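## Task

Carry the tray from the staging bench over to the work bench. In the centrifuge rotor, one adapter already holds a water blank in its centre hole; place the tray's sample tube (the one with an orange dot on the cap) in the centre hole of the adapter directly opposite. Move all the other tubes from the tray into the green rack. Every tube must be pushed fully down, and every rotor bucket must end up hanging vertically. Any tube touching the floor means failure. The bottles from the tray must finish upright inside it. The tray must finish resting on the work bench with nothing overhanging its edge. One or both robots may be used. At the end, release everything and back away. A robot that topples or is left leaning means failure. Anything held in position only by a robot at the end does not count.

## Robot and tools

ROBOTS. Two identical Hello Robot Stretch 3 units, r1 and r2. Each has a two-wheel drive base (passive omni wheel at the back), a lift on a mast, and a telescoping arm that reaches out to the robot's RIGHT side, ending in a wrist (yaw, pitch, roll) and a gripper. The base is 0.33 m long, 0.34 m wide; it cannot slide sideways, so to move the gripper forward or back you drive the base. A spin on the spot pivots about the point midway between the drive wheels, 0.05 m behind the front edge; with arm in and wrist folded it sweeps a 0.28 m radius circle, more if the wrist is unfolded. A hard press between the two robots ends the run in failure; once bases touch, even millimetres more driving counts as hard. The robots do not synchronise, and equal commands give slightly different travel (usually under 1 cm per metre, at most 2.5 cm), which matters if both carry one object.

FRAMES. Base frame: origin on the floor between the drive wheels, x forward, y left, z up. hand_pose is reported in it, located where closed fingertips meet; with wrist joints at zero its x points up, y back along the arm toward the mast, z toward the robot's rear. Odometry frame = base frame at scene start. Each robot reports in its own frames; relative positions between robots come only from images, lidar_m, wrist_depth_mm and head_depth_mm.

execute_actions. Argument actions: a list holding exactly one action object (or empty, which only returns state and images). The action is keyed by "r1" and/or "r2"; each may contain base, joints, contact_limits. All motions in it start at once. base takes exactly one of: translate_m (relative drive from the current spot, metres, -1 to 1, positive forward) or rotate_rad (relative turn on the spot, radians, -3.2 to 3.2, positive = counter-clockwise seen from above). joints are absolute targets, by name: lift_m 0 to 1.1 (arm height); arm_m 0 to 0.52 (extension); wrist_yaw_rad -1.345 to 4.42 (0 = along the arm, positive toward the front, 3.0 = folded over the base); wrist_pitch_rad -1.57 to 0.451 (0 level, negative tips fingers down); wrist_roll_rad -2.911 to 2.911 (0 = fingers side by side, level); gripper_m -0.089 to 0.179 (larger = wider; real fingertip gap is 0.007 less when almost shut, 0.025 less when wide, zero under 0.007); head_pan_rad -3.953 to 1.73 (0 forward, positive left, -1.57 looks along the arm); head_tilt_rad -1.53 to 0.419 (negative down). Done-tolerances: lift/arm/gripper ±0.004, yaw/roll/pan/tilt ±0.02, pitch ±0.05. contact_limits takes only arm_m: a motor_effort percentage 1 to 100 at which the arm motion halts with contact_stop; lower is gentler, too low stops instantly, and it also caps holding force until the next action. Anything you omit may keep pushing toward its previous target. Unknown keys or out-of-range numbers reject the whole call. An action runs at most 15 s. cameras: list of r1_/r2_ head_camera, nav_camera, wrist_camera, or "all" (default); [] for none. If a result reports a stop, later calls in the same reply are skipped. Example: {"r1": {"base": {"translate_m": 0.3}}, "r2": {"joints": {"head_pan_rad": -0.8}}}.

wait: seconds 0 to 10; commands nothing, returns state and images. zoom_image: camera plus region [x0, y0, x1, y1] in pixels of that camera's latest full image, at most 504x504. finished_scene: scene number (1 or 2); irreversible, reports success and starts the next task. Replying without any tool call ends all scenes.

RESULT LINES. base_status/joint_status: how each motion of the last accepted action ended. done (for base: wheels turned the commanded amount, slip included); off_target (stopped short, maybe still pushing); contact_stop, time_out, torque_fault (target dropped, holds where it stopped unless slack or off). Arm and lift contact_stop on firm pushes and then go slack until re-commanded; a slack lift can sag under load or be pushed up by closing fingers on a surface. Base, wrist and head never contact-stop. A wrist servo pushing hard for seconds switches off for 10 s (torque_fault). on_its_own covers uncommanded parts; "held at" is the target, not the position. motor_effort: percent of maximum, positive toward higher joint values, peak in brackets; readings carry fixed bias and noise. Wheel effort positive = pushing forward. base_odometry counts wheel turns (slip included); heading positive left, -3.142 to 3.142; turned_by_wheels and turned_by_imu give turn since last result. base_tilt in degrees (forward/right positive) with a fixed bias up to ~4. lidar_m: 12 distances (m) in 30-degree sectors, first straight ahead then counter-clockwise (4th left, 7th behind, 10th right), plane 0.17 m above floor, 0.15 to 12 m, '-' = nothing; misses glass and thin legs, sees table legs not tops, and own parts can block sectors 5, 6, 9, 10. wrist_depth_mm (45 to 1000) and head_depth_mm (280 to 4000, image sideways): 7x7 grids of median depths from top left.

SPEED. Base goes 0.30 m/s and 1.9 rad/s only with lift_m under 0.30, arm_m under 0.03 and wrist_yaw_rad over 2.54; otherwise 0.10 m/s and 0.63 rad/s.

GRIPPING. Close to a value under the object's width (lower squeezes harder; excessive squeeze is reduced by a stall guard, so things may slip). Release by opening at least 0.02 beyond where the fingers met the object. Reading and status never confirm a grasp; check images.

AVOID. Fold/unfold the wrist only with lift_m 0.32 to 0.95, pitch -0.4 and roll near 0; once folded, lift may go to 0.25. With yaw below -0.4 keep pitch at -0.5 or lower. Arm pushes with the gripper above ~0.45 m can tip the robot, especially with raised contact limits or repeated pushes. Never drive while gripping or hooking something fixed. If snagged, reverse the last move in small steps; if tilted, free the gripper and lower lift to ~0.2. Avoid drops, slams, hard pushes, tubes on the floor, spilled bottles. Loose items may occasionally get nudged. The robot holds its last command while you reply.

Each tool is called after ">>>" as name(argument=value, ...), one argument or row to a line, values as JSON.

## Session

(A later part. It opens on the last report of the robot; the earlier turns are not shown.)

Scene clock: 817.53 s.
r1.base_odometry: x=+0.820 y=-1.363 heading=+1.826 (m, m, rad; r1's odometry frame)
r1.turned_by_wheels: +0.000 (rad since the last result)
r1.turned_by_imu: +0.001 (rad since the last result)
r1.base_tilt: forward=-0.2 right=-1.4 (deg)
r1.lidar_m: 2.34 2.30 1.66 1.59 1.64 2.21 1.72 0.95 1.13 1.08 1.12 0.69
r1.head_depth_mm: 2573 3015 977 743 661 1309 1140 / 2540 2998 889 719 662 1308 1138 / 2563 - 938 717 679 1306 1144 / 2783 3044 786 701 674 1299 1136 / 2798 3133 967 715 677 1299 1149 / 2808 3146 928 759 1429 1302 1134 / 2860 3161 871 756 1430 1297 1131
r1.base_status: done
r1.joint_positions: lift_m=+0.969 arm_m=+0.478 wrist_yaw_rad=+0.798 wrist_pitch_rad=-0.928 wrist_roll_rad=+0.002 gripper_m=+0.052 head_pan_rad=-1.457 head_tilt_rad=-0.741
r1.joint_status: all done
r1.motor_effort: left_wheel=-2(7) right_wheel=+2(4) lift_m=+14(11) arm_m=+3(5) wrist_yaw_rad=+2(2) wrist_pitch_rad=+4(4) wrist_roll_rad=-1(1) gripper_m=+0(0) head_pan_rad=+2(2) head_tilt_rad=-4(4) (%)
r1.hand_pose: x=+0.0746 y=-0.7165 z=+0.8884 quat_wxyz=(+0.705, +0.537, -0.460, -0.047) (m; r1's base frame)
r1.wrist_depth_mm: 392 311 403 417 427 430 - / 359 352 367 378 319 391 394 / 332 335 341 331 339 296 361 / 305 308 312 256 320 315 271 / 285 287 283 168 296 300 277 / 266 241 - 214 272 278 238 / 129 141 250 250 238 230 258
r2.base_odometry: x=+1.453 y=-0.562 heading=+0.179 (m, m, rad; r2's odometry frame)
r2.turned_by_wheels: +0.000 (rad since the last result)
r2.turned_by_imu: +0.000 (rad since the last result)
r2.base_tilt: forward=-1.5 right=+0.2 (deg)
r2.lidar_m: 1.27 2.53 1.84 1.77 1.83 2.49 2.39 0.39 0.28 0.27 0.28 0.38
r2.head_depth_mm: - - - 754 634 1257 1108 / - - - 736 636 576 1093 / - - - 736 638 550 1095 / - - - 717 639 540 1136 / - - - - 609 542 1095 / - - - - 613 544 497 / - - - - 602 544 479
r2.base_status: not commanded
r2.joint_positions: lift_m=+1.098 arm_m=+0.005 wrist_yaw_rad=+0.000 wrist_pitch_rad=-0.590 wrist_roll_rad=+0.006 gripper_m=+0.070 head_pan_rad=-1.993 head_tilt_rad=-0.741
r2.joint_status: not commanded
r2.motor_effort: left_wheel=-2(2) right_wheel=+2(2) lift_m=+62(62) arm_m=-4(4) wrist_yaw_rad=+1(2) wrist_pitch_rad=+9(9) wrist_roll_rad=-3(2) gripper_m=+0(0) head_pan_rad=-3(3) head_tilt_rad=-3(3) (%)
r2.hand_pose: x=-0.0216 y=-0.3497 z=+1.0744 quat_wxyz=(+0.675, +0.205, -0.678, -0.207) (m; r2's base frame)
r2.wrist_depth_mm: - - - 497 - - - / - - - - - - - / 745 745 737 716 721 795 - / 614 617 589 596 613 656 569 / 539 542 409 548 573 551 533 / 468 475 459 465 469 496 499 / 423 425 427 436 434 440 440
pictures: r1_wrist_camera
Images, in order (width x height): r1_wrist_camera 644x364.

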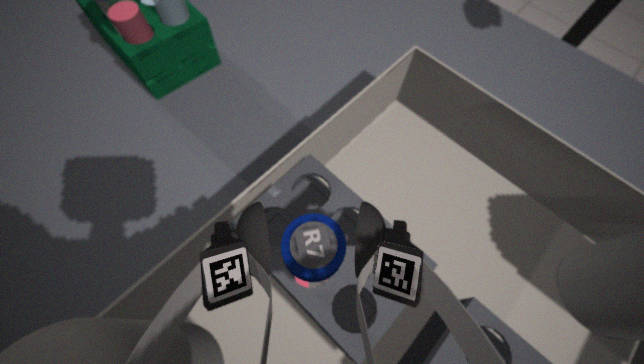

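>>> execute_actions(
  actions=[
    {"r1":{"joints":{"gripper_m":0.015}}},
  ],
  cameras=[],
)

>>> execute_actions(
  actions=[
    {"r1":{"joints":{"lift_m":1.1}}},
  ],
  cameras=["r1_wrist_camera","r1_head_camera"],
)

Scene clock: 820.90 s.
r1.base_odometry: x=+0.820 y=-1.363 heading=+1.826 (m, m, rad; r1's odometry frame)
r1.turned_by_wheels: +0.000 (rad since the last result)
r1.turned_by_imu: +0.001 (rad since the last result)
r1.base_tilt: forward=-0.1 right=-1.3 (deg)
r1.lidar_m: 2.34 2.30 1.65 1.59 1.64 2.21 1.72 0.95 1.13 1.08 1.12 0.69
r1.head_depth_mm: 2573 3023 979 739 663 1312 1134 / 2613 2984 888 718 663 1306 1136 / 2578 - 940 714 678 1305 1138 / 2779 3066 794 706 676 1313 1132 / 2804 3083 971 718 677 1306 1135 / 2813 3105 928 758 1430 1304 1132 / 2844 3103 874 757 1428 1303 1134
r1.base_status: not commanded
r1.joint_positions: lift_m=+0.969 arm_m=+0.478 wrist_yaw_rad=+0.798 wrist_pitch_rad=-0.928 wrist_roll_rad=+0.002 gripper_m=+0.015 head_pan_rad=-1.457 head_tilt_rad=-0.741
r1.joint_status: all done
r1.motor_effort: left_wheel=-2(1) right_wheel=+2(2) lift_m=+13(14) arm_m=+4(3) wrist_yaw_rad=+2(2) wrist_pitch_rad=+4(4) wrist_roll_rad=-1(1) gripper_m=-6(80) head_pan_rad=+2(2) head_tilt_rad=-5(4) (%)
r1.hand_pose: x=+0.0746 y=-0.7165 z=+0.8884 quat_wxyz=(+0.705, +0.537, -0.460, -0.047) (m; r1's base frame)
r1.wrist_depth_mm: 395 311 406 415 422 432 - / 358 354 363 377 322 389 398 / 331 335 341 331 342 295 362 / 305 309 312 267 319 315 270 / 285 287 234 166 296 300 278 / 266 251 262 212 269 279 239 / 129 139 252 251 251 229 257
r2.base_odometry: x=+1.453 y=-0.562 heading=+0.179 (m, m, rad; r2's odometry frame)
r2.turned_by_wheels: +0.000 (rad since the last result)
r2.turned_by_imu: +0.000 (rad since the last result)
r2.base_tilt: forward=-1.5 right=+0.3 (deg)
r2.lidar_m: 1.27 2.54 1.84 1.77 1.83 2.49 2.39 0.39 0.28 0.27 0.28 0.38
r2.head_depth_mm: - - - 753 633 1252 1109 / - - - 734 636 575 1092 / - - - 736 638 551 1093 / - - - 719 643 538 1136 / - - - - 610 541 1100 / - - - - 613 543 497 / - - - - 602 545 479
r2.base_status: not commanded
r2.joint_positions: lift_m=+1.098 arm_m=+0.005 wrist_yaw_rad=+0.000 wrist_pitch_rad=-0.590 wrist_roll_rad=+0.006 gripper_m=+0.070 head_pan_rad=-1.993 head_tilt_rad=-0.741
r2.joint_status: not commanded
r2.motor_effort: left_wheel=-2(2) right_wheel=+2(2) lift_m=+63(63) arm_m=-4(4) wrist_yaw_rad=+0(1) wrist_pitch_rad=+10(10) wrist_roll_rad=-2(2) gripper_m=+0(0) head_pan_rad=-3(4) head_tilt_rad=-3(3) (%)
r2.hand_pose: x=-0.0216 y=-0.3497 z=+1.0744 quat_wxyz=(+0.675, +0.205, -0.678, -0.207) (m; r2's base frame)
r2.wrist_depth_mm: - - - 501 - - - / - - - - - - - / 737 742 728 717 725 784 - / 623 634 597 592 615 655 571 / 542 548 409 545 566 558 537 / 476 479 463 467 467 499 503 / 422 428 434 435 441 436 448
pictures: none
No camera images: the call's "cameras" was empty. Leave "cameras" out to get every camera's image.

Scene clock: 822.93 s.
r1.base_odometry: x=+0.820 y=-1.363 heading=+1.826 (m, m, rad; r1's odometry frame)
r1.turned_by_wheels: +0.000 (rad since the last result)
r1.turned_by_imu: +0.000 (rad since the last result)
r1.base_tilt: forward=-0.3 right=-1.4 (deg)
r1.lidar_m: 2.34 2.30 1.66 1.59 1.64 2.21 1.72 0.95 1.13 1.08 1.12 0.69
r1.head_depth_mm: 2676 3012 980 743 662 1309 1140 / 2787 3006 889 723 662 1312 1136 / - 3028 952 715 678 1309 1143 / 2782 3006 824 701 679 1305 1142 / 2795 3079 974 715 675 1312 1129 / 2855 3086 928 757 1432 1304 1135 / 2887 3103 874 755 1431 1303 1129
r1.base_status: not commanded
r1.joint_positions: lift_m=+1.100 arm_m=+0.478 wrist_yaw_rad=+0.798 wrist_pitch_rad=-0.928 wrist_roll_rad=+0.002 gripper_m=+0.015 head_pan_rad=-1.457 head_tilt_rad=-0.741
r1.joint_status: all done
r1.motor_effort: left_wheel=-2(1) right_wheel=+2(2) lift_m=+22(21) arm_m=+3(4) wrist_yaw_rad=+3(3) wrist_pitch_rad=+4(4) wrist_roll_rad=-1(1) gripper_m=-6(7) head_pan_rad=+3(2) head_tilt_rad=-5(5) (%)
r1.hand_pose: x=+0.0746 y=-0.7165 z=+1.0189 quat_wxyz=(+0.705, +0.537, -0.460, -0.047) (m; r1's base frame)
r1.wrist_depth_mm: - - 600 606 - - - / - 513 539 554 575 - - / 486 489 481 508 514 522 - / 448 453 457 463 450 478 482 / 414 421 428 166 433 422 447 / 392 393 393 338 404 363 266 / 366 367 342 368 328 374 320
r2.base_odometry: x=+1.453 y=-0.562 heading=+0.179 (m, m, rad; r2's odometry frame)
r2.turned_by_wheels: +0.000 (rad since the last result)
r2.turned_by_imu: +0.000 (rad since the last result)
r2.base_tilt: forward=-1.5 right=+0.2 (deg)
r2.lidar_m: 1.28 2.53 1.84 1.77 1.83 2.48 2.39 0.39 0.28 0.27 0.28 0.38
r2.head_depth_mm: - - - 752 634 1256 1109 / - - - 734 637 576 1096 / - - - 734 639 550 1091 / - - - 718 641 540 1135 / - - - - 612 542 1093 / - - - - 613 544 496 / - - - - 602 545 479
r2.base_status: not commanded
r2.joint_positions: lift_m=+1.098 arm_m=+0.005 wrist_yaw_rad=+0.000 wrist_pitch_rad=-0.590 wrist_roll_rad=+0.006 gripper_m=+0.070 head_pan_rad=-1.993 head_tilt_rad=-0.741
r2.joint_status: not commanded
r2.motor_effort: left_wheel=-2(2) right_wheel=+2(2) lift_m=+62(62) arm_m=-4(4) wrist_yaw_rad=-1(1) wrist_pitch_rad=+9(9) wrist_roll_rad=-2(3) gripper_m=+1(0) head_pan_rad=-3(4) head_tilt_rad=-4(3) (%)
r2.hand_pose: x=-0.0216 y=-0.3497 z=+1.0744 quat_wxyz=(+0.675, +0.205, -0.678, -0.207) (m; r2's base frame)
r2.wrist_depth_mm: - - - - - - - / - - - - - - - / 726 735 725 708 723 787 - / 616 629 597 596 630 667 565 / 536 537 407 550 581 552 538 / 473 479 466 464 466 494 496 / 422 431 427 443 436 442 447
pictures: r1_head_camera (sideways: a quarter turn clockwise sets it upright), r1_wrist_camera
Images, in order (width x height): r1_head_camera 896x504, r1_wrist_camera 644x364.

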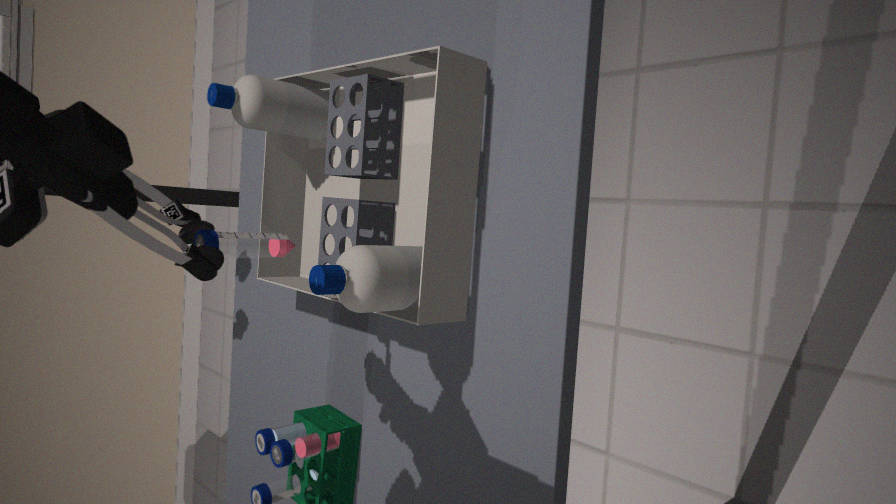

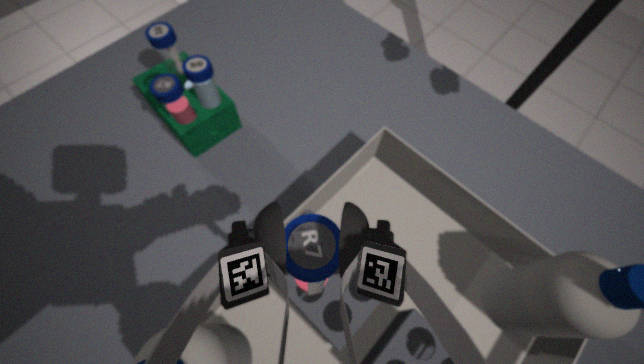

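>>> execute_actions(
  actions=[
    {"r1":{"base":{"translate_m":0.25}}},
  ],
  cameras=[],
)

>>> execute_actions(
  actions=[
    {"r1":{"joints":{"arm_m":0.40}}},
  ],
  cameras=[],
)

>>> execute_actions(
  actions=[
    {"r1":{"base":{"translate_m":0.206},"joints":{"wrist_yaw_rad":0,"head_pan_rad":-1.543}}},
  ],
  cameras=["r1_head_camera"],
)

Scene clock: 849.73 s.
r1.base_odometry: x=+0.757 y=-1.121 heading=+1.826 (m, m, rad; r1's odometry frame)
r1.turned_by_wheels: +0.000 (rad since the last result)
r1.turned_by_imu: +0.001 (rad since the last result)
r1.base_tilt: forward=-0.1 right=-1.4 (deg)
r1.lidar_m: 2.10 2.31 1.66 1.59 1.64 2.22 1.70 1.18 1.12 1.07 0.51 2.32
r1.head_depth_mm: 2690 3037 945 688 661 1312 1136 / 2703 3030 955 719 662 1304 1141 / - 3030 969 762 659 1308 1141 / 2800 2988 869 758 676 1309 1135 / 2789 3086 894 762 675 1307 1136 / 2814 3114 969 759 677 1224 1132 / 2862 3084 2375 756 718 1271 1129
r1.base_status: done
r1.joint_positions: lift_m=+1.100 arm_m=+0.478 wrist_yaw_rad=+0.798 wrist_pitch_rad=-0.928 wrist_roll_rad=+0.002 gripper_m=+0.015 head_pan_rad=-1.457 head_tilt_rad=-0.741
r1.joint_status: not commanded
r1.motor_effort: left_wheel=-2(2) right_wheel=+2(7) lift_m=+22(22) arm_m=+4(4) wrist_yaw_rad=+2(2) wrist_pitch_rad=+4(4) wrist_roll_rad=-1(1) gripper_m=-7(6) head_pan_rad=+2(2) head_tilt_rad=-5(5) (%)
r1.hand_pose: x=+0.0746 y=-0.7165 z=+1.0189 quat_wxyz=(+0.705, +0.537, -0.460, -0.047) (m; r1's base frame)
r1.wrist_depth_mm: - - - - - - - / - - - 555 559 - - / - - 495 502 510 521 - / - 459 457 415 471 477 485 / - 420 429 165 439 441 449 / 387 392 395 391 408 405 410 / 366 367 372 376 379 373 379
r2.base_odometry: x=+1.453 y=-0.562 heading=+0.179 (m, m, rad; r2's odometry frame)
r2.turned_by_wheels: +0.000 (rad since the last result)
r2.turned_by_imu: +0.000 (rad since the last result)
r2.base_tilt: forward=-1.5 right=+0.2 (deg)
r2.lidar_m: 1.27 2.54 1.84 1.77 1.83 2.48 2.39 0.39 0.28 0.27 0.28 0.38
r2.head_depth_mm: - - - 754 633 1253 1109 / - - - 735 637 575 1091 / - - - 736 637 551 1091 / - - - 719 640 540 1133 / - - - - 611 541 1099 / - - - - 613 543 498 / - - - - 602 545 480
r2.base_status: not commanded
r2.joint_positions: lift_m=+1.098 arm_m=+0.005 wrist_yaw_rad=+0.000 wrist_pitch_rad=-0.590 wrist_roll_rad=+0.006 gripper_m=+0.070 head_pan_rad=-1.993 head_tilt_rad=-0.741
r2.joint_status: not commanded
r2.motor_effort: left_wheel=-2(2) right_wheel=+2(2) lift_m=+63(62) arm_m=-4(4) wrist_yaw_rad=+0(1) wrist_pitch_rad=+9(9) wrist_roll_rad=-3(3) gripper_m=+0(0) head_pan_rad=-4(3) head_tilt_rad=-3(3) (%)
r2.hand_pose: x=-0.0216 y=-0.3497 z=+1.0744 quat_wxyz=(+0.675, +0.205, -0.678, -0.207) (m; r2's base frame)
r2.wrist_depth_mm: - - - - - - - / - - - - - - - / 739 736 727 712 712 791 - / 625 611 589 590 635 661 563 / 535 544 408 553 568 548 538 / 474 478 456 468 463 500 504 / 422 430 434 435 438 444 447
pictures: none
No camera images: the call's "cameras" was empty. Leave "cameras" out to get every camera's image.

Scene clock: 851.50 s.
r1.base_odometry: x=+0.757 y=-1.121 heading=+1.826 (m, m, rad; r1's odometry frame)
r1.turned_by_wheels: +0.000 (rad since the last result)
r1.turned_by_imu: +0.000 (rad since the last result)
r1.base_tilt: forward=-0.2 right=-1.3 (deg)
r1.lidar_m: 2.10 2.30 1.67 1.59 1.64 2.22 1.70 1.18 1.12 1.08 0.51 2.32
r1.head_depth_mm: 2682 2979 950 688 661 1315 1133 / - 2979 956 718 662 1309 1133 / - 3057 970 760 660 1316 1138 / 2811 3071 893 763 678 1308 1137 / 2777 3049 894 758 675 1307 1133 / 2816 3083 964 759 675 1227 1134 / 2859 3141 2391 756 721 1277 1130
r1.base_status: not commanded
r1.joint_positions: lift_m=+1.100 arm_m=+0.400 wrist_yaw_rad=+0.799 wrist_pitch_rad=-0.928 wrist_roll_rad=+0.002 gripper_m=+0.015 head_pan_rad=-1.457 head_tilt_rad=-0.741
r1.joint_status: all done
r1.motor_effort: left_wheel=-2(2) right_wheel=+2(2) lift_m=+22(22) arm_m=-3(3) wrist_yaw_rad=+1(3) wrist_pitch_rad=+4(4) wrist_roll_rad=-1(1) gripper_m=-7(7) head_pan_rad=+2(3) head_tilt_rad=-4(4) (%)
r1.hand_pose: x=+0.0747 y=-0.6392 z=+1.0189 quat_wxyz=(+0.705, +0.537, -0.460, -0.046) (m; r1's base frame)
r1.wrist_depth_mm: - - - - 620 - - / - - - 554 558 575 - / - - 494 484 509 518 535 / - 458 460 448 463 478 484 / - 423 431 166 443 442 406 / 392 391 396 387 409 402 407 / - 369 372 374 377 352 388
r2.base_odometry: x=+1.453 y=-0.562 heading=+0.179 (m, m, rad; r2's odometry frame)
r2.turned_by_wheels: +0.000 (rad since the last result)
r2.turned_by_imu: +0.000 (rad since the last result)
r2.base_tilt: forward=-1.5 right=+0.3 (deg)
r2.lidar_m: 1.27 2.54 1.84 1.77 1.83 2.49 2.39 0.39 0.28 0.27 0.28 0.38
r2.head_depth_mm: - - - 755 633 1252 1105 / - - - 734 636 575 1088 / - - - 735 638 551 1091 / - - - 718 640 540 1140 / - - - - 610 542 1095 / - - - - 611 543 498 / - - - - 603 545 479
r2.base_status: not commanded
r2.joint_positions: lift_m=+1.098 arm_m=+0.005 wrist_yaw_rad=+0.000 wrist_pitch_rad=-0.590 wrist_roll_rad=+0.006 gripper_m=+0.070 head_pan_rad=-1.993 head_tilt_rad=-0.741
r2.joint_status: not commanded
r2.motor_effort: left_wheel=-2(2) right_wheel=+2(2) lift_m=+62(63) arm_m=-4(4) wrist_yaw_rad=+1(0) wrist_pitch_rad=+9(9) wrist_roll_rad=-2(2) gripper_m=+1(0) head_pan_rad=-3(3) head_tilt_rad=-3(3) (%)
r2.hand_pose: x=-0.0216 y=-0.3497 z=+1.0744 quat_wxyz=(+0.675, +0.205, -0.678, -0.207) (m; r2's base frame)
r2.wrist_depth_mm: - - - - - - - / - - - - - - - / 721 739 726 702 724 785 - / 624 627 584 591 624 664 571 / 532 544 408 549 568 551 538 / 474 479 460 467 466 497 501 / 425 427 436 432 438 439 444
pictures: none
No camera images: the call's "cameras" was empty. Leave "cameras" out to get every camera's image.

Scene clock: 854.80 s.
r1.base_odometry: x=+0.705 y=-0.922 heading=+1.826 (m, m, rad; r1's odometry frame)
r1.turned_by_wheels: +0.000 (rad since the last result)
r1.turned_by_imu: +0.000 (rad since the last result)
r1.base_tilt: forward=-0.2 right=-1.3 (deg)
r1.lidar_m: 1.89 2.32 1.67 1.60 1.65 2.22 1.68 1.37 1.12 0.43 0.44 2.13
r1.head_depth_mm: 2633 3001 943 767 663 1313 1136 / 2816 3009 977 763 662 1312 1133 / - 2973 848 763 661 1302 1132 / 2768 3032 935 763 676 1303 1132 / 2769 3058 1008 759 676 1233 1134 / 2747 3035 2349 1860 1466 1305 1135 / 2780 3067 2387 1861 1530 1295 1134
r1.base_status: done
r1.joint_positions: lift_m=+1.100 arm_m=+0.400 wrist_yaw_rad=+0.002 wrist_pitch_rad=-0.928 wrist_roll_rad=+0.002 gripper_m=+0.015 head_pan_rad=-1.536 head_tilt_rad=-0.741
r1.joint_status: all done
r1.motor_effort: left_wheel=-2(1) right_wheel=+2(5) lift_m=+22(22) arm_m=-3(3) wrist_yaw_rad=-2(2) wrist_pitch_rad=+4(4) wrist_roll_rad=-1(1) gripper_m=-6(7) head_pan_rad=-3(10) head_tilt_rad=-4(4) (%)
r1.hand_pose: x=-0.0213 y=-0.6797 z=+1.0189 quat_wxyz=(+0.632, +0.317, -0.632, -0.316) (m; r1's base frame)
r1.wrist_depth_mm: - - - - 621 644 653 / - - 549 555 560 574 580 / - - 498 501 513 501 511 / - - 460 400 464 470 482 / - - 430 166 442 434 387 / - - 395 390 408 411 406 / - - 372 379 379 389 337
r2.base_odometry: x=+1.453 y=-0.562 heading=+0.179 (m, m, rad; r2's odometry frame)
r2.turned_by_wheels: +0.000 (rad since the last result)
r2.turned_by_imu: +0.000 (rad since the last result)
r2.base_tilt: forward=-1.5 right=+0.2 (deg)
r2.lidar_m: 1.27 2.54 1.84 1.77 1.83 2.49 2.39 0.39 0.28 0.27 0.28 0.38
r2.head_depth_mm: - - - 752 634 1249 1107 / - - - 736 635 575 1085 / - - - 736 639 550 1089 / - - - 718 641 540 1134 / - - - - 611 541 1102 / - - - - 612 542 499 / - - - - 602 545 479
r2.base_status: not commanded
r2.joint_positions: lift_m=+1.098 arm_m=+0.005 wrist_yaw_rad=+0.000 wrist_pitch_rad=-0.590 wrist_roll_rad=+0.006 gripper_m=+0.070 head_pan_rad=-1.993 head_tilt_rad=-0.741
r2.joint_status: not commanded
r2.motor_effort: left_wheel=-2(2) right_wheel=+2(2) lift_m=+62(62) arm_m=-4(4) wrist_yaw_rad=-1(2) wrist_pitch_rad=+9(9) wrist_roll_rad=-2(3) gripper_m=+0(1) head_pan_rad=-4(3) head_tilt_rad=-3(2) (%)
r2.hand_pose: x=-0.0216 y=-0.3497 z=+1.0744 quat_wxyz=(+0.675, +0.205, -0.678, -0.207) (m; r2's base frame)
r2.wrist_depth_mm: - - - - - - - / - - - - - - - / 739 755 721 719 713 786 - / 617 630 600 588 629 658 564 / 532 540 409 545 568 551 541 / 476 482 460 460 467 497 499 / 424 435 429 435 441 439 447
pictures: r1_head_camera (sideways: a quarter turn clockwise sets it upright)
Images, in order (width x height): r1_head_camera 896x504.

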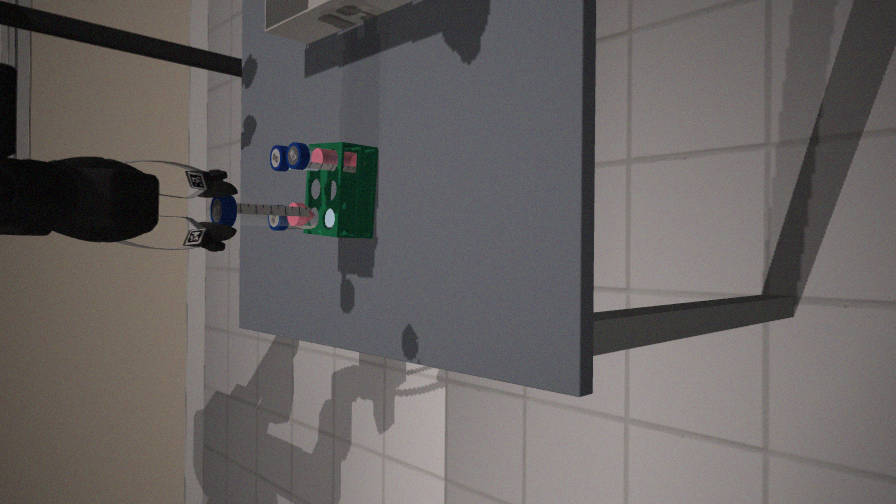

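>>> execute_actions(
  actions=[
    {"r1":{"joints":{"arm_m":0.487}}},
  ],
  cameras=[],
)

>>> execute_actions(
  actions=[
    {"r1":{"joints":{"lift_m":1.04}}},
  ],
  cameras=["r1_head_camera","r1_wrist_camera"],
)

>>> zoom_image(
  camera="r1_head_camera",
  region=[200,130,400,270],
)

Scene clock: 860.27 s.
r1.base_odometry: x=+0.705 y=-0.922 heading=+1.826 (m, m, rad; r1's odometry frame)
r1.turned_by_wheels: +0.000 (rad since the last result)
r1.turned_by_imu: +0.001 (rad since the last result)
r1.base_tilt: forward=-0.3 right=-1.3 (deg)
r1.lidar_m: 1.89 2.32 1.67 1.60 1.65 2.23 1.69 1.36 1.12 0.43 0.44 2.13
r1.head_depth_mm: 2627 2981 940 765 661 1308 1137 / 2745 3030 973 765 662 1308 1141 / 2785 3007 852 766 660 1300 1139 / 2756 3018 937 760 675 1308 1132 / 2760 3013 1011 760 676 1231 1134 / 2748 3019 2405 1878 1463 1300 1136 / 2766 3041 2403 1866 1544 1307 1129
r1.base_status: not commanded
r1.joint_positions: lift_m=+1.100 arm_m=+0.487 wrist_yaw_rad=+0.001 wrist_pitch_rad=-0.928 wrist_roll_rad=+0.002 gripper_m=+0.015 head_pan_rad=-1.536 head_tilt_rad=-0.741
r1.joint_status: all done
r1.motor_effort: left_wheel=-2(2) right_wheel=+2(2) lift_m=+22(22) arm_m=+4(2) wrist_yaw_rad=-1(2) wrist_pitch_rad=+4(4) wrist_roll_rad=-1(1) gripper_m=-6(7) head_pan_rad=-3(2) head_tilt_rad=-5(5) (%)
r1.hand_pose: x=-0.0214 y=-0.7659 z=+1.0189 quat_wxyz=(+0.632, +0.317, -0.632, -0.317) (m; r1's base frame)
r1.wrist_depth_mm: - - - - - - - / - - 543 553 564 568 585 / - - 493 508 510 524 534 / - - 460 465 473 470 476 / - - 427 165 440 436 448 / - - 397 336 407 410 364 / - - 373 378 380 386 354
r2.base_odometry: x=+1.453 y=-0.562 heading=+0.179 (m, m, rad; r2's odometry frame)
r2.turned_by_wheels: +0.000 (rad since the last result)
r2.turned_by_imu: +0.000 (rad since the last result)
r2.base_tilt: forward=-1.5 right=+0.2 (deg)
r2.lidar_m: 1.27 2.53 1.84 1.77 1.82 2.48 2.39 0.39 0.28 0.27 0.28 0.38
r2.head_depth_mm: - - - 754 634 1251 1108 / - - - 735 635 574 1090 / - - - 735 637 551 1093 / - - - 720 641 539 1133 / - - - - 612 541 1097 / - - - - 611 544 498 / - - - - 604 546 478
r2.base_status: not commanded
r2.joint_positions: lift_m=+1.098 arm_m=+0.005 wrist_yaw_rad=+0.000 wrist_pitch_rad=-0.590 wrist_roll_rad=+0.006 gripper_m=+0.070 head_pan_rad=-1.993 head_tilt_rad=-0.741
r2.joint_status: not commanded
r2.motor_effort: left_wheel=-3(2) right_wheel=+2(2) lift_m=+62(63) arm_m=-4(4) wrist_yaw_rad=+0(0) wrist_pitch_rad=+9(9) wrist_roll_rad=-3(2) gripper_m=+1(0) head_pan_rad=-3(3) head_tilt_rad=-3(3) (%)
r2.hand_pose: x=-0.0216 y=-0.3497 z=+1.0744 quat_wxyz=(+0.675, +0.205, -0.678, -0.207) (m; r2's base frame)
r2.wrist_depth_mm: - - - - - - - / - - - - - - - / 734 748 729 715 719 785 - / 616 630 592 586 628 660 571 / 531 544 404 541 572 551 541 / 473 475 463 464 466 495 498 / 427 426 430 432 441 445 452
pictures: none
No camera images: the call's "cameras" was empty. Leave "cameras" out to get every camera's image.

Scene clock: 861.63 s.
r1.base_odometry: x=+0.705 y=-0.922 heading=+1.826 (m, m, rad; r1's odometry frame)
r1.turned_by_wheels: +0.000 (rad since the last result)
r1.turned_by_imu: +0.000 (rad since the last result)
r1.base_tilt: forward=-0.3 right=-1.4 (deg)
r1.lidar_m: 1.90 2.32 1.67 1.60 1.64 2.23 1.69 1.37 1.11 0.43 0.44 2.14
r1.head_depth_mm: 2780 3060 940 765 660 1307 1139 / 2840 3045 975 763 661 1316 1132 / - 2997 853 764 660 1305 1126 / 2804 3056 939 763 675 1308 1132 / 2782 3027 1007 760 676 1222 1126 / 2767 2984 2376 1890 1465 1306 1135 / 2776 3064 2364 1860 1544 1308 1132
r1.base_status: not commanded
r1.joint_positions: lift_m=+1.040 arm_m=+0.487 wrist_yaw_rad=+0.001 wrist_pitch_rad=-0.928 wrist_roll_rad=+0.002 gripper_m=+0.015 head_pan_rad=-1.536 head_tilt_rad=-0.741
r1.joint_status: all done
r1.motor_effort: left_wheel=-1(2) right_wheel=+2(2) lift_m=+14(20) arm_m=+4(3) wrist_yaw_rad=-2(1) wrist_pitch_rad=+4(4) wrist_roll_rad=-1(2) gripper_m=-6(6) head_pan_rad=-2(3) head_tilt_rad=-5(5) (%)
r1.hand_pose: x=-0.0214 y=-0.7659 z=+0.9594 quat_wxyz=(+0.632, +0.317, -0.632, -0.317) (m; r1's base frame)
r1.wrist_depth_mm: - - - - 938 - - / - - 460 471 478 488 502 / - - 425 429 437 440 402 / - - 392 396 403 408 401 / - - 366 166 313 381 352 / - 342 337 282 281 350 321 / - 322 318 322 323 331 323
r2.base_odometry: x=+1.453 y=-0.562 heading=+0.179 (m, m, rad; r2's odometry frame)
r2.turned_by_wheels: +0.000 (rad since the last result)
r2.turned_by_imu: +0.000 (rad since the last result)
r2.base_tilt: forward=-1.5 right=+0.3 (deg)
r2.lidar_m: 1.27 2.54 1.84 1.77 1.83 2.49 2.39 0.38 0.28 0.27 0.28 0.38
r2.head_depth_mm: - - - 755 632 1255 1103 / - - - 735 637 575 1087 / - - - 734 638 551 1091 / - - - 716 641 539 1136 / - - - - 612 543 1098 / - - - - 613 544 498 / - - - - 604 545 478
r2.base_status: not commanded
r2.joint_positions: lift_m=+1.098 arm_m=+0.005 wrist_yaw_rad=+0.000 wrist_pitch_rad=-0.590 wrist_roll_rad=+0.006 gripper_m=+0.070 head_pan_rad=-1.993 head_tilt_rad=-0.741
r2.joint_status: not commanded
r2.motor_effort: left_wheel=-2(2) right_wheel=+2(1) lift_m=+62(62) arm_m=-4(4) wrist_yaw_rad=+0(0) wrist_pitch_rad=+10(9) wrist_roll_rad=-2(3) gripper_m=+0(0) head_pan_rad=-3(3) head_tilt_rad=-2(2) (%)
r2.hand_pose: x=-0.0216 y=-0.3497 z=+1.0744 quat_wxyz=(+0.675, +0.205, -0.678, -0.207) (m; r2's base frame)
r2.wrist_depth_mm: - - - - - - - / - - - - - - - / 727 736 728 704 723 774 824 / 620 628 595 595 631 659 565 / 537 546 407 550 569 555 533 / 476 479 454 462 469 492 498 / 422 426 429 434 437 437 443
pictures: r1_head_camera (sideways: a quarter turn clockwise sets it upright), r1_wrist_camera
Images, in order (width x height): r1_head_camera 896x504, r1_wrist_camera 644x364.

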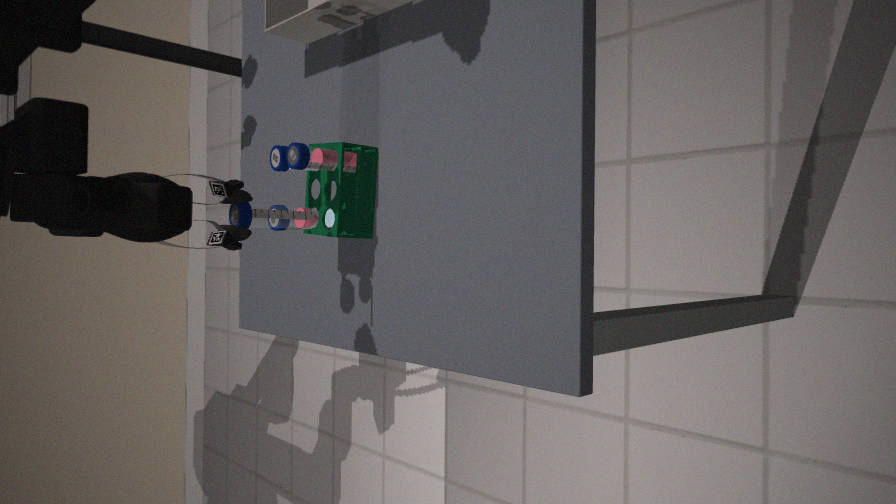

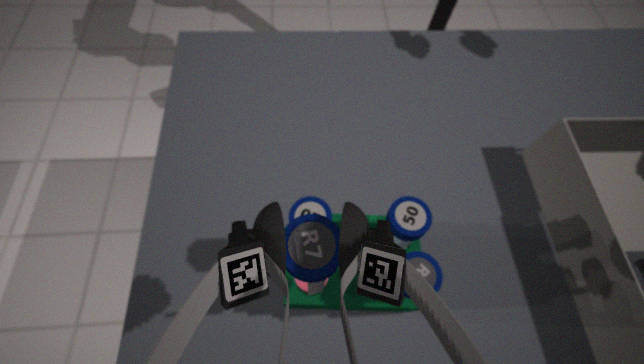

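Region (200, 130, 400, 270) of r1_head_camera's 896x504 image, scaled by 2.520, with more detail than that image has; it fills the top 353 rows of this view, and the rest is white.

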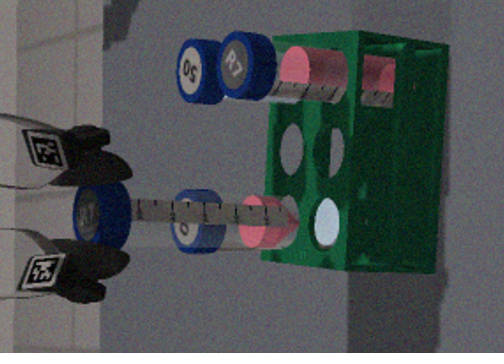

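>>> execute_actions(
  actions=[
    {"r1":{"joints":{"lift_m":1.015}}},
  ],
  cameras=["r1_head_camera"],
)

>>> zoom_image(
  camera="r1_head_camera",
  region=[200,130,400,270],
)

Scene clock: 866.63 s.
r1.base_odometry: x=+0.705 y=-0.922 heading=+1.826 (m, m, rad; r1's odometry frame)
r1.turned_by_wheels: +0.000 (rad since the last result)
r1.turned_by_imu: +0.001 (rad since the last result)
r1.base_tilt: forward=-0.3 right=-1.4 (deg)
r1.lidar_m: 1.89 2.32 1.67 1.60 1.65 2.22 1.69 1.37 1.12 0.43 0.44 2.13
r1.head_depth_mm: - 3020 937 763 662 1311 1134 / 2813 3029 977 765 660 1308 1138 / - 3029 850 764 663 1306 1139 / 2751 3044 935 761 676 1302 1124 / 2772 3005 1009 758 676 1230 1136 / 2792 3050 2396 1882 1461 1308 1131 / 2753 3053 2388 1857 1534 1306 1133
r1.base_status: not commanded
r1.joint_positions: lift_m=+1.015 arm_m=+0.487 wrist_yaw_rad=+0.001 wrist_pitch_rad=-0.928 wrist_roll_rad=+0.002 gripper_m=+0.015 head_pan_rad=-1.536 head_tilt_rad=-0.741
r1.joint_status: all done
r1.motor_effort: left_wheel=-2(2) right_wheel=+2(2) lift_m=+14(12) arm_m=+4(4) wrist_yaw_rad=-1(1) wrist_pitch_rad=+4(4) wrist_roll_rad=-1(1) gripper_m=-6(7) head_pan_rad=-3(2) head_tilt_rad=-4(5) (%)
r1.hand_pose: x=-0.0214 y=-0.7659 z=+0.9345 quat_wxyz=(+0.632, +0.317, -0.632, -0.317) (m; r1's base frame)
r1.wrist_depth_mm: - - 475 486 498 505 512 / - - 429 439 448 455 461 / - - 396 398 411 412 364 / - - 365 369 375 384 350 / - 343 342 166 277 351 321 / - 316 315 258 211 327 323 / 959 296 294 300 301 307 307
r2.base_odometry: x=+1.453 y=-0.562 heading=+0.179 (m, m, rad; r2's odometry frame)
r2.turned_by_wheels: +0.000 (rad since the last result)
r2.turned_by_imu: +0.000 (rad since the last result)
r2.base_tilt: forward=-1.5 right=+0.2 (deg)
r2.lidar_m: 1.27 2.53 1.84 1.77 1.83 2.48 2.38 0.39 0.28 0.27 0.28 0.38
r2.head_depth_mm: - - - 754 633 1249 1103 / - - - 735 636 575 1091 / - - - 736 638 550 1092 / - - - 720 642 538 1134 / - - - - 611 542 1091 / - - - - 614 543 497 / - - - - 603 546 480
r2.base_status: not commanded
r2.joint_positions: lift_m=+1.098 arm_m=+0.005 wrist_yaw_rad=+0.000 wrist_pitch_rad=-0.590 wrist_roll_rad=+0.006 gripper_m=+0.070 head_pan_rad=-1.993 head_tilt_rad=-0.741
r2.joint_status: not commanded
r2.motor_effort: left_wheel=-2(2) right_wheel=+2(2) lift_m=+62(62) arm_m=-4(4) wrist_yaw_rad=+0(0) wrist_pitch_rad=+9(10) wrist_roll_rad=-2(2) gripper_m=+0(0) head_pan_rad=-3(4) head_tilt_rad=-3(2) (%)
r2.hand_pose: x=-0.0216 y=-0.3497 z=+1.0744 quat_wxyz=(+0.675, +0.205, -0.678, -0.207) (m; r2's base frame)
r2.wrist_depth_mm: - - - - - - - / - - - - - - - / 730 746 726 713 722 792 784 / 621 632 600 592 636 651 542 / 531 538 405 549 568 552 542 / 472 476 460 464 467 496 506 / 429 425 430 434 435 444 446
pictures: r1_head_camera (sideways: a quarter turn clockwise sets it upright)
Images, in order (width x height): r1_head_camera 896x504.

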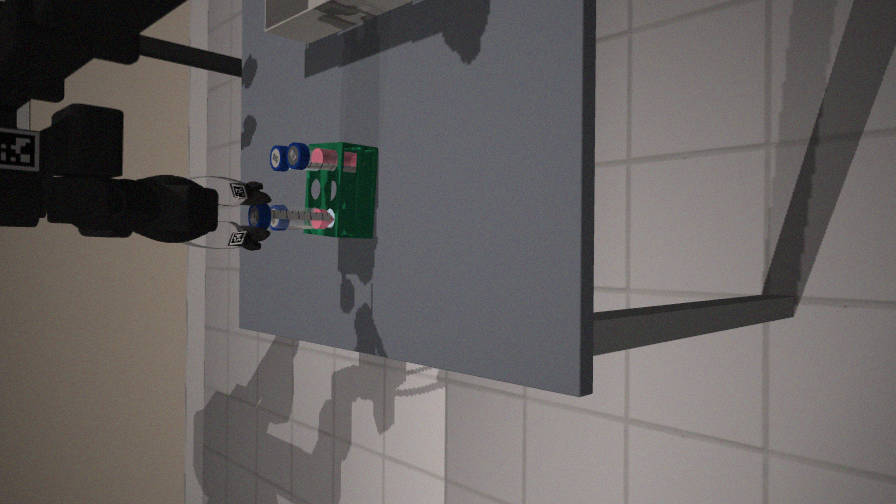

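Region (200, 130, 400, 270) of r1_head_camera's 896x504 image, scaled by 2.520, with more detail than that image has; it fills the top 353 rows of this view, and the rest is white.

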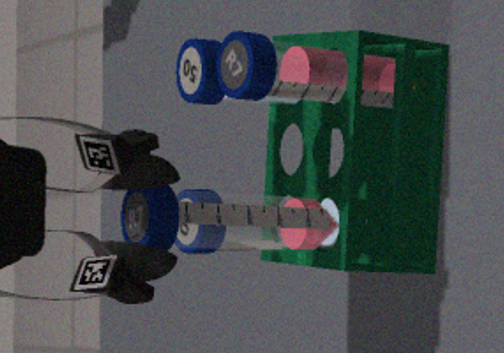

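Aligned.

>>> execute_actions(
  actions=[
    {"r1":{"joints":{"lift_m":0.964}}},
  ],
  cameras=["r1_head_camera"],
)

>>> zoom_image(
  camera="r1_head_camera",
  region=[200,130,400,270],
)

Scene clock: 872.83 s.
r1.base_odometry: x=+0.705 y=-0.922 heading=+1.826 (m, m, rad; r1's odometry frame)
r1.turned_by_wheels: +0.000 (rad since the last result)
r1.turned_by_imu: +0.001 (rad since the last result)
r1.base_tilt: forward=-0.2 right=-1.4 (deg)
r1.lidar_m: 1.90 2.32 1.67 1.60 1.64 2.23 1.68 1.37 1.12 0.43 0.44 2.13
r1.head_depth_mm: 2630 - 939 765 663 1310 1142 / 2635 3103 977 766 661 1309 1136 / 2675 3085 849 763 660 1299 1142 / 2748 3008 935 761 674 1304 1136 / 2725 2994 1009 758 676 1221 1134 / 2784 3025 2394 1860 1465 1298 1130 / 2764 3079 2385 1862 1548 1295 1135
r1.base_status: not commanded
r1.joint_positions: lift_m=+0.964 arm_m=+0.487 wrist_yaw_rad=+0.001 wrist_pitch_rad=-0.920 wrist_roll_rad=+0.002 gripper_m=+0.015 head_pan_rad=-1.536 head_tilt_rad=-0.741
r1.joint_status: all done
r1.motor_effort: left_wheel=-2(2) right_wheel=+2(2) lift_m=+12(17) arm_m=+4(4) wrist_yaw_rad=-1(1) wrist_pitch_rad=+0(4) wrist_roll_rad=-1(1) gripper_m=-6(7) head_pan_rad=-3(3) head_tilt_rad=-5(4) (%)
r1.hand_pose: x=-0.0214 y=-0.7676 z=+0.8846 quat_wxyz=(+0.633, +0.314, -0.634, -0.314) (m; r1's base frame)
r1.wrist_depth_mm: - - 407 412 424 433 438 / - 379 370 376 382 389 391 / - 338 339 341 348 354 318 / - 309 311 183 209 324 319 / - 284 290 164 228 298 298 / 993 266 265 210 195 274 281 / 928 249 252 254 255 261 264
r2.base_odometry: x=+1.453 y=-0.562 heading=+0.179 (m, m, rad; r2's odometry frame)
r2.turned_by_wheels: +0.000 (rad since the last result)
r2.turned_by_imu: +0.000 (rad since the last result)
r2.base_tilt: forward=-1.5 right=+0.2 (deg)
r2.lidar_m: 1.27 2.53 1.84 1.77 1.83 2.49 2.39 0.38 0.28 0.27 0.28 0.38
r2.head_depth_mm: - - - 753 633 1250 1105 / - - - 736 636 574 1087 / - - - 736 638 550 1092 / - - - 719 641 540 1139 / - - - - 612 541 1097 / - - - - 613 543 497 / - - - - 602 545 478
r2.base_status: not commanded
r2.joint_positions: lift_m=+1.098 arm_m=+0.005 wrist_yaw_rad=+0.000 wrist_pitch_rad=-0.590 wrist_roll_rad=+0.006 gripper_m=+0.070 head_pan_rad=-1.993 head_tilt_rad=-0.741
r2.joint_status: not commanded
r2.motor_effort: left_wheel=-3(2) right_wheel=+2(2) lift_m=+62(62) arm_m=-4(4) wrist_yaw_rad=+0(0) wrist_pitch_rad=+9(9) wrist_roll_rad=-2(2) gripper_m=+0(0) head_pan_rad=-4(3) head_tilt_rad=-2(3) (%)
r2.hand_pose: x=-0.0216 y=-0.3497 z=+1.0744 quat_wxyz=(+0.675, +0.205, -0.678, -0.207) (m; r2's base frame)
r2.wrist_depth_mm: - - - - - - - / - - - - - - - / 732 755 733 714 725 791 804 / 614 633 588 594 633 658 507 / 534 539 405 548 569 543 542 / 474 480 460 461 461 496 498 / 424 429 426 433 435 440 443
pictures: r1_head_camera (sideways: a quarter turn clockwise sets it upright)
Images, in order (width x height): r1_head_camera 896x504.

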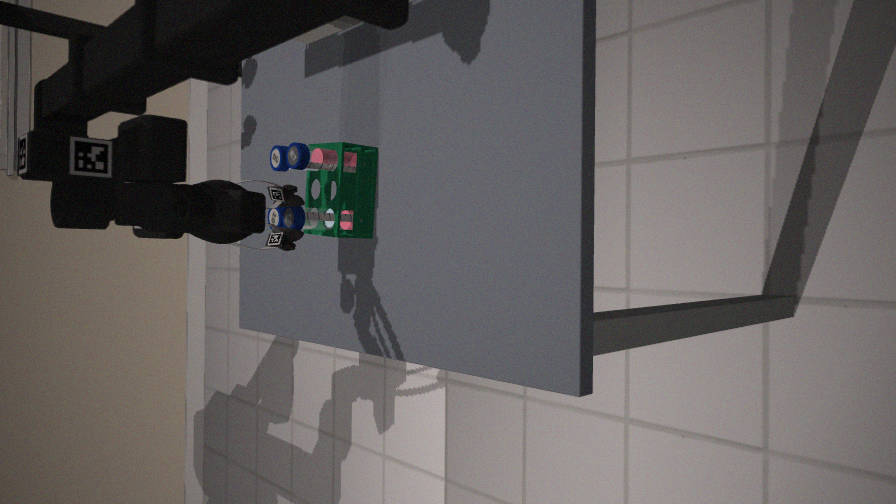

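Region (200, 130, 400, 270) of r1_head_camera's 896x504 image, scaled by 2.520, with more detail than that image has; it fills the top 353 rows of this view, and the rest is white.

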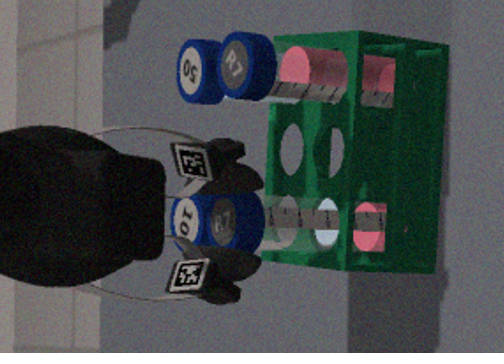

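>>> execute_actions(
  actions=[
    {"r1":{"joints":{"gripper_m":0.05}}},
  ],
  cameras=[],
)

>>> execute_actions(
  actions=[
    {"r1":{"joints":{"lift_m":1.1}}},
  ],
  cameras=[],
)

>>> execute_actions(
  actions=[
    {"r1":{"joints":{"arm_m":0.0}}},
  ],
  cameras=["r1_head_camera"],
)

>>> zoom_image(
  camera="r1_head_camera",
  region=[200,130,400,270],
)

Scene clock: 878.53 s.
r1.base_odometry: x=+0.705 y=-0.922 heading=+1.826 (m, m, rad; r1's odometry frame)
r1.turned_by_wheels: +0.000 (rad since the last result)
r1.turned_by_imu: +0.001 (rad since the last result)
r1.base_tilt: forward=-0.2 right=-1.4 (deg)
r1.lidar_m: 1.89 2.32 1.66 1.60 1.65 2.23 1.69 1.37 1.12 0.43 0.44 2.13
r1.head_depth_mm: 2620 - 943 762 662 1309 1140 / 2704 3101 979 764 662 1305 1133 / 2645 3100 852 761 661 1307 1131 / 2743 3029 932 759 675 1301 1136 / 2720 3079 1006 759 677 1223 1129 / 2743 3004 2360 1860 1464 1302 1135 / 2780 3053 2366 1864 1517 1298 1140
r1.base_status: not commanded
r1.joint_positions: lift_m=+0.964 arm_m=+0.487 wrist_yaw_rad=+0.001 wrist_pitch_rad=-0.925 wrist_roll_rad=+0.002 gripper_m=+0.050 head_pan_rad=-1.536 head_tilt_rad=-0.741
r1.joint_status: all done
r1.motor_effort: left_wheel=-2(2) right_wheel=+2(2) lift_m=+13(14) arm_m=+3(3) wrist_yaw_rad=-1(2) wrist_pitch_rad=+3(2) wrist_roll_rad=-1(1) gripper_m=+0(78) head_pan_rad=-2(4) head_tilt_rad=-5(4) (%)
r1.hand_pose: x=-0.0214 y=-0.7667 z=+0.8839 quat_wxyz=(+0.633, +0.316, -0.633, -0.316) (m; r1's base frame)
r1.wrist_depth_mm: - - 403 408 417 426 434 / - 376 366 374 376 385 390 / - 333 335 341 347 350 315 / - 305 308 181 210 318 316 / - 281 290 165 210 297 296 / 981 264 263 212 196 273 281 / 921 246 249 252 256 260 262
r2.base_odometry: x=+1.453 y=-0.562 heading=+0.179 (m, m, rad; r2's odometry frame)
r2.turned_by_wheels: +0.000 (rad since the last result)
r2.turned_by_imu: +0.000 (rad since the last result)
r2.base_tilt: forward=-1.5 right=+0.3 (deg)
r2.lidar_m: 1.27 2.54 1.84 1.77 1.83 2.49 2.39 0.39 0.28 0.27 0.28 0.38
r2.head_depth_mm: - - - 754 632 1251 1105 / - - - 734 637 575 1088 / - - - 736 639 550 1092 / - - - 718 641 540 1136 / - - - - 611 542 1099 / - - - - 612 543 497 / - - - - 604 546 479
r2.base_status: not commanded
r2.joint_positions: lift_m=+1.098 arm_m=+0.005 wrist_yaw_rad=+0.000 wrist_pitch_rad=-0.590 wrist_roll_rad=+0.006 gripper_m=+0.070 head_pan_rad=-1.993 head_tilt_rad=-0.741
r2.joint_status: not commanded
r2.motor_effort: left_wheel=-3(2) right_wheel=+2(2) lift_m=+62(62) arm_m=-4(4) wrist_yaw_rad=+0(1) wrist_pitch_rad=+9(9) wrist_roll_rad=-2(2) gripper_m=+0(0) head_pan_rad=-3(4) head_tilt_rad=-3(2) (%)
r2.hand_pose: x=-0.0216 y=-0.3497 z=+1.0744 quat_wxyz=(+0.675, +0.205, -0.678, -0.207) (m; r2's base frame)
r2.wrist_depth_mm: - - - - - - - / - - - - - - - / 733 736 724 710 722 780 796 / 620 627 593 590 629 664 502 / 533 543 406 553 571 547 543 / 467 478 460 467 464 498 503 / 425 432 428 434 440 443 447
pictures: none
No camera images: the call's "cameras" was empty. Leave "cameras" out to get every camera's image.

Scene clock: 880.60 s.
r1.base_odometry: x=+0.705 y=-0.922 heading=+1.826 (m, m, rad; r1's odometry frame)
r1.turned_by_wheels: +0.000 (rad since the last result)
r1.turned_by_imu: +0.000 (rad since the last result)
r1.base_tilt: forward=-0.3 right=-1.3 (deg)
r1.lidar_m: 1.90 2.32 1.67 1.60 1.65 2.22 1.69 1.37 1.12 0.43 0.44 2.13
r1.head_depth_mm: 2664 3015 941 764 663 1312 1137 / 2750 3042 973 766 662 1305 1139 / 2718 3038 852 763 662 1299 1135 / 2752 3023 937 761 677 1308 1133 / 2769 3048 1006 763 676 1225 1140 / 2746 3082 2395 1862 1467 1301 1128 / 2806 3020 2351 1870 1539 1300 1137
r1.base_status: not commanded
r1.joint_positions: lift_m=+1.100 arm_m=+0.487 wrist_yaw_rad=+0.001 wrist_pitch_rad=-0.925 wrist_roll_rad=+0.002 gripper_m=+0.050 head_pan_rad=-1.536 head_tilt_rad=-0.741
r1.joint_status: all done
r1.motor_effort: left_wheel=-2(2) right_wheel=+2(2) lift_m=+22(21) arm_m=+4(4) wrist_yaw_rad=-2(2) wrist_pitch_rad=+3(2) wrist_roll_rad=-1(1) gripper_m=+1(0) head_pan_rad=-2(2) head_tilt_rad=-4(6) (%)
r1.hand_pose: x=-0.0214 y=-0.7665 z=+1.0192 quat_wxyz=(+0.632, +0.316, -0.633, -0.316) (m; r1's base frame)
r1.wrist_depth_mm: - - - - - - - / - - 544 551 566 577 580 / - - 501 508 511 524 533 / - - 463 469 474 464 478 / - - 431 414 443 433 445 / - - 392 338 409 411 366 / - - 372 375 379 388 352
r2.base_odometry: x=+1.453 y=-0.562 heading=+0.179 (m, m, rad; r2's odometry frame)
r2.turned_by_wheels: +0.000 (rad since the last result)
r2.turned_by_imu: +0.000 (rad since the last result)
r2.base_tilt: forward=-1.5 right=+0.3 (deg)
r2.lidar_m: 1.27 2.54 1.84 1.77 1.83 2.49 2.39 0.38 0.28 0.27 0.28 0.38
r2.head_depth_mm: - - - 755 634 1254 1110 / - - - 734 637 574 1087 / - - - 734 638 550 1089 / - - - 720 641 539 1138 / - - - - 613 541 1100 / - - - - 612 544 497 / - - - - 604 545 479
r2.base_status: not commanded
r2.joint_positions: lift_m=+1.098 arm_m=+0.005 wrist_yaw_rad=+0.000 wrist_pitch_rad=-0.590 wrist_roll_rad=+0.006 gripper_m=+0.070 head_pan_rad=-1.993 head_tilt_rad=-0.741
r2.joint_status: not commanded
r2.motor_effort: left_wheel=-2(2) right_wheel=+2(2) lift_m=+62(63) arm_m=-4(4) wrist_yaw_rad=+0(0) wrist_pitch_rad=+9(9) wrist_roll_rad=-2(2) gripper_m=+0(0) head_pan_rad=-3(4) head_tilt_rad=-3(3) (%)
r2.hand_pose: x=-0.0216 y=-0.3497 z=+1.0744 quat_wxyz=(+0.675, +0.205, -0.678, -0.207) (m; r2's base frame)
r2.wrist_depth_mm: - - - - - - - / - - - - - - - / 732 748 729 724 720 799 - / 619 634 600 584 629 649 539 / 538 542 407 547 562 550 543 / 474 474 463 465 466 501 503 / 421 428 439 433 436 438 446
pictures: none
No camera images: the call's "cameras" was empty. Leave "cameras" out to get every camera's image.

Scene clock: 885.37 s.
r1.base_odometry: x=+0.705 y=-0.922 heading=+1.826 (m, m, rad; r1's odometry frame)
r1.turned_by_wheels: +0.000 (rad since the last result)
r1.turned_by_imu: +0.001 (rad since the last result)
r1.base_tilt: forward=-0.2 right=-1.5 (deg)
r1.lidar_m: 1.90 2.32 1.67 1.60 1.65 2.22 1.69 1.37 1.12 0.43 0.44 2.13
r1.head_depth_mm: - - - - - 1313 1137 / - - - - - 1311 1132 / 2854 - - - - 1306 1131 / 2811 3039 933 809 679 1305 1134 / 2742 3050 1012 758 678 1223 1134 / 2748 2987 2399 1877 1468 1298 1135 / 2769 3018 2376 1869 1536 1308 1138
r1.base_status: not commanded
r1.joint_positions: lift_m=+1.100 arm_m=+0.000 wrist_yaw_rad=+0.001 wrist_pitch_rad=-0.926 wrist_roll_rad=+0.002 gripper_m=+0.050 head_pan_rad=-1.536 head_tilt_rad=-0.741
r1.joint_status: all done
r1.motor_effort: left_wheel=-2(2) right_wheel=+2(2) lift_m=+22(22) arm_m=-3(4) wrist_yaw_rad=-1(1) wrist_pitch_rad=+3(3) wrist_roll_rad=-1(1) gripper_m=+0(0) head_pan_rad=-2(2) head_tilt_rad=-4(4) (%)
r1.hand_pose: x=-0.0214 y=-0.2801 z=+1.0192 quat_wxyz=(+0.632, +0.316, -0.633, -0.316) (m; r1's base frame)
r1.wrist_depth_mm: - - 608 597 622 550 569 / - - 551 557 571 491 572 / - - 500 508 512 515 528 / - - 461 469 477 488 495 / - - - - - - - / - - - - - - - / - - - - - - -
r2.base_odometry: x=+1.453 y=-0.562 heading=+0.179 (m, m, rad; r2's odometry frame)
r2.turned_by_wheels: +0.000 (rad since the last result)
r2.turned_by_imu: +0.000 (rad since the last result)
r2.base_tilt: forward=-1.5 right=+0.3 (deg)
r2.lidar_m: 1.27 2.53 1.84 1.77 1.83 2.49 2.39 0.38 0.28 0.27 0.28 0.38
r2.head_depth_mm: - - - 753 633 1251 1108 / - - - 735 635 575 1090 / - - - 736 640 552 1090 / - - - 718 640 540 1132 / - - - - 611 541 1095 / - - - - 612 544 497 / - - - - 604 546 479
r2.base_status: not commanded
r2.joint_positions: lift_m=+1.098 arm_m=+0.005 wrist_yaw_rad=+0.000 wrist_pitch_rad=-0.590 wrist_roll_rad=+0.006 gripper_m=+0.070 head_pan_rad=-1.993 head_tilt_rad=-0.741
r2.joint_status: not commanded
r2.motor_effort: left_wheel=-2(2) right_wheel=+2(2) lift_m=+63(62) arm_m=-4(4) wrist_yaw_rad=+0(1) wrist_pitch_rad=+10(9) wrist_roll_rad=-2(2) gripper_m=+0(0) head_pan_rad=-3(3) head_tilt_rad=-3(3) (%)
r2.hand_pose: x=-0.0216 y=-0.3497 z=+1.0744 quat_wxyz=(+0.675, +0.205, -0.678, -0.207) (m; r2's base frame)
r2.wrist_depth_mm: - - - - - - - / - - - - - - - / 740 743 710 717 714 772 - / 616 628 590 594 639 658 540 / 539 539 408 550 574 555 529 / 477 479 462 464 468 502 499 / 421 426 432 434 439 443 447
pictures: r1_head_camera (sideways: a quarter turn clockwise sets it upright)
Images, in order (width x height): r1_head_camera 896x504.

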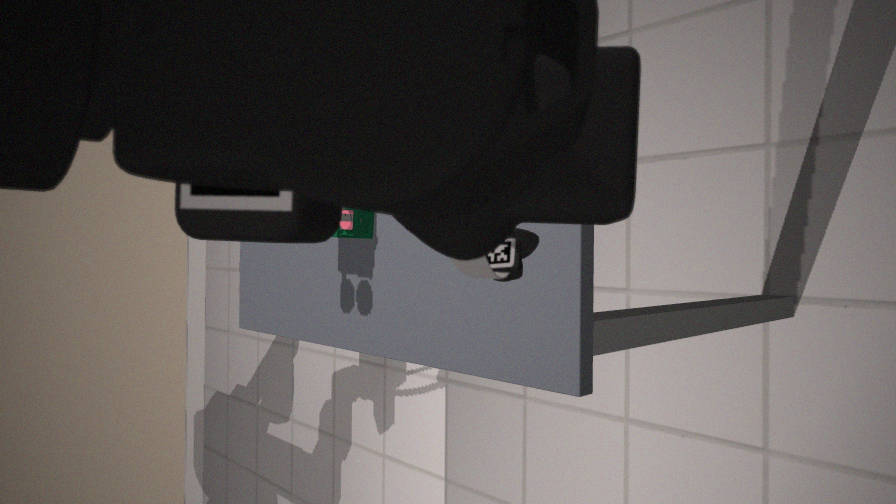

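Region (200, 130, 400, 270) of r1_head_camera's 896x504 image, scaled by 2.520, with more detail than that image has; it fills the top 353 rows of this view, and the rest is white.

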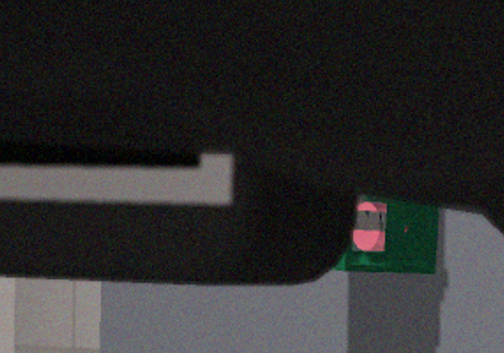

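Move forward to unblock the view.

>>> execute_actions(
  actions=[
    {"r1":{"base":{"translate_m":0.25},"joints":{"head_pan_rad":-1.85,"head_tilt_rad":-0.65}}},
  ],
  cameras=["r1_head_camera"],
)

Scene clock: 892.53 s.
r1.base_odometry: x=+0.642 y=-0.680 heading=+1.826 (m, m, rad; r1's odometry frame)
r1.turned_by_wheels: +0.000 (rad since the last result)
r1.turned_by_imu: +0.002 (rad since the last result)
r1.base_tilt: forward=-0.1 right=-1.4 (deg)
r1.lidar_m: 1.65 2.32 1.68 1.60 1.65 2.23 1.78 1.55 0.44 0.47 3.23 1.67
r1.head_depth_mm: - - - - 1524 1367 1164 / - - - - 1524 1374 1165 / - - - - 684 1376 1174 / - - - - - 1269 1125 / - - - - - 1300 1167 / - - - - - 1326 1169 / - 2979 2796 2079 1641 1363 1162
r1.base_status: done
r1.joint_positions: lift_m=+1.100 arm_m=+0.000 wrist_yaw_rad=+0.001 wrist_pitch_rad=-0.926 wrist_roll_rad=+0.002 gripper_m=+0.050 head_pan_rad=-1.843 head_tilt_rad=-0.656
r1.joint_status: all done
r1.motor_effort: left_wheel=-2(4) right_wheel=+2(6) lift_m=+22(22) arm_m=-3(3) wrist_yaw_rad=-1(1) wrist_pitch_rad=+3(3) wrist_roll_rad=-1(1) gripper_m=+1(0) head_pan_rad=-3(21) head_tilt_rad=+2(10) (%)
r1.hand_pose: x=-0.0214 y=-0.2801 z=+1.0192 quat_wxyz=(+0.632, +0.316, -0.633, -0.316) (m; r1's base frame)
r1.wrist_depth_mm: - - - - 614 628 598 / - - - - 561 575 567 / - - - - 516 520 535 / - - - - 475 482 498 / - - - - - - - / - - - - - - - / - - - - - - -
r2.base_odometry: x=+1.453 y=-0.562 heading=+0.179 (m, m, rad; r2's odometry frame)
r2.turned_by_wheels: +0.000 (rad since the last result)
r2.turned_by_imu: +0.000 (rad since the last result)
r2.base_tilt: forward=-1.5 right=+0.2 (deg)
r2.lidar_m: 1.27 2.53 1.84 1.77 1.83 2.48 2.39 0.39 0.28 0.27 0.28 0.38
r2.head_depth_mm: - - - 755 634 1249 1104 / - - - 735 637 576 1086 / - - - 737 639 551 1092 / - - - 720 641 539 1135 / - - - - 611 541 1098 / - - - - 613 542 498 / - - - - 602 545 479
r2.base_status: not commanded
r2.joint_positions: lift_m=+1.098 arm_m=+0.005 wrist_yaw_rad=+0.000 wrist_pitch_rad=-0.590 wrist_roll_rad=+0.006 gripper_m=+0.070 head_pan_rad=-1.993 head_tilt_rad=-0.741
r2.joint_status: not commanded
r2.motor_effort: left_wheel=-3(2) right_wheel=+2(2) lift_m=+62(63) arm_m=-4(4) wrist_yaw_rad=+0(0) wrist_pitch_rad=+9(9) wrist_roll_rad=-2(2) gripper_m=+0(0) head_pan_rad=-4(4) head_tilt_rad=-3(3) (%)
r2.hand_pose: x=-0.0216 y=-0.3497 z=+1.0744 quat_wxyz=(+0.675, +0.205, -0.678, -0.207) (m; r2's base frame)
r2.wrist_depth_mm: - - - - - - - / - - - - - - - / 725 740 720 715 736 793 - / 622 632 593 592 635 664 540 / 537 544 411 552 575 548 544 / 477 477 457 460 468 500 501 / 423 431 425 430 438 443 447
pictures: r1_head_camera (sideways: a quarter turn clockwise sets it upright)
Images, in order (width x height): r1_head_camera 896x504.

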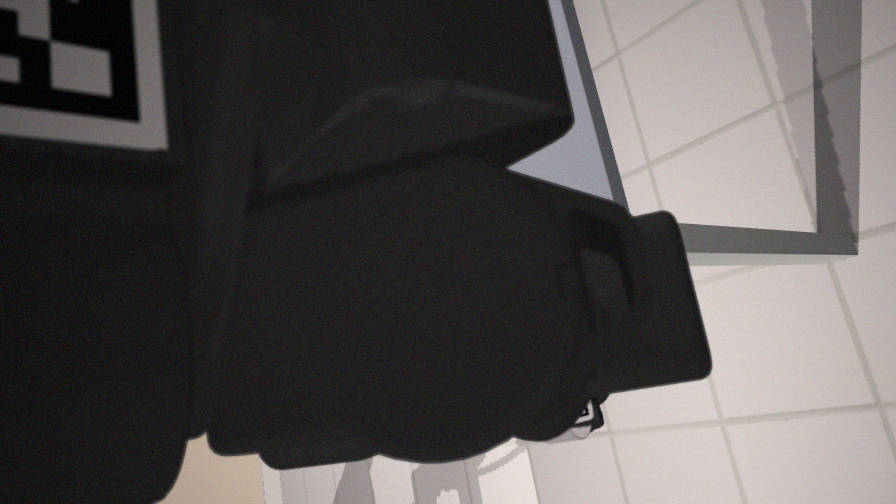

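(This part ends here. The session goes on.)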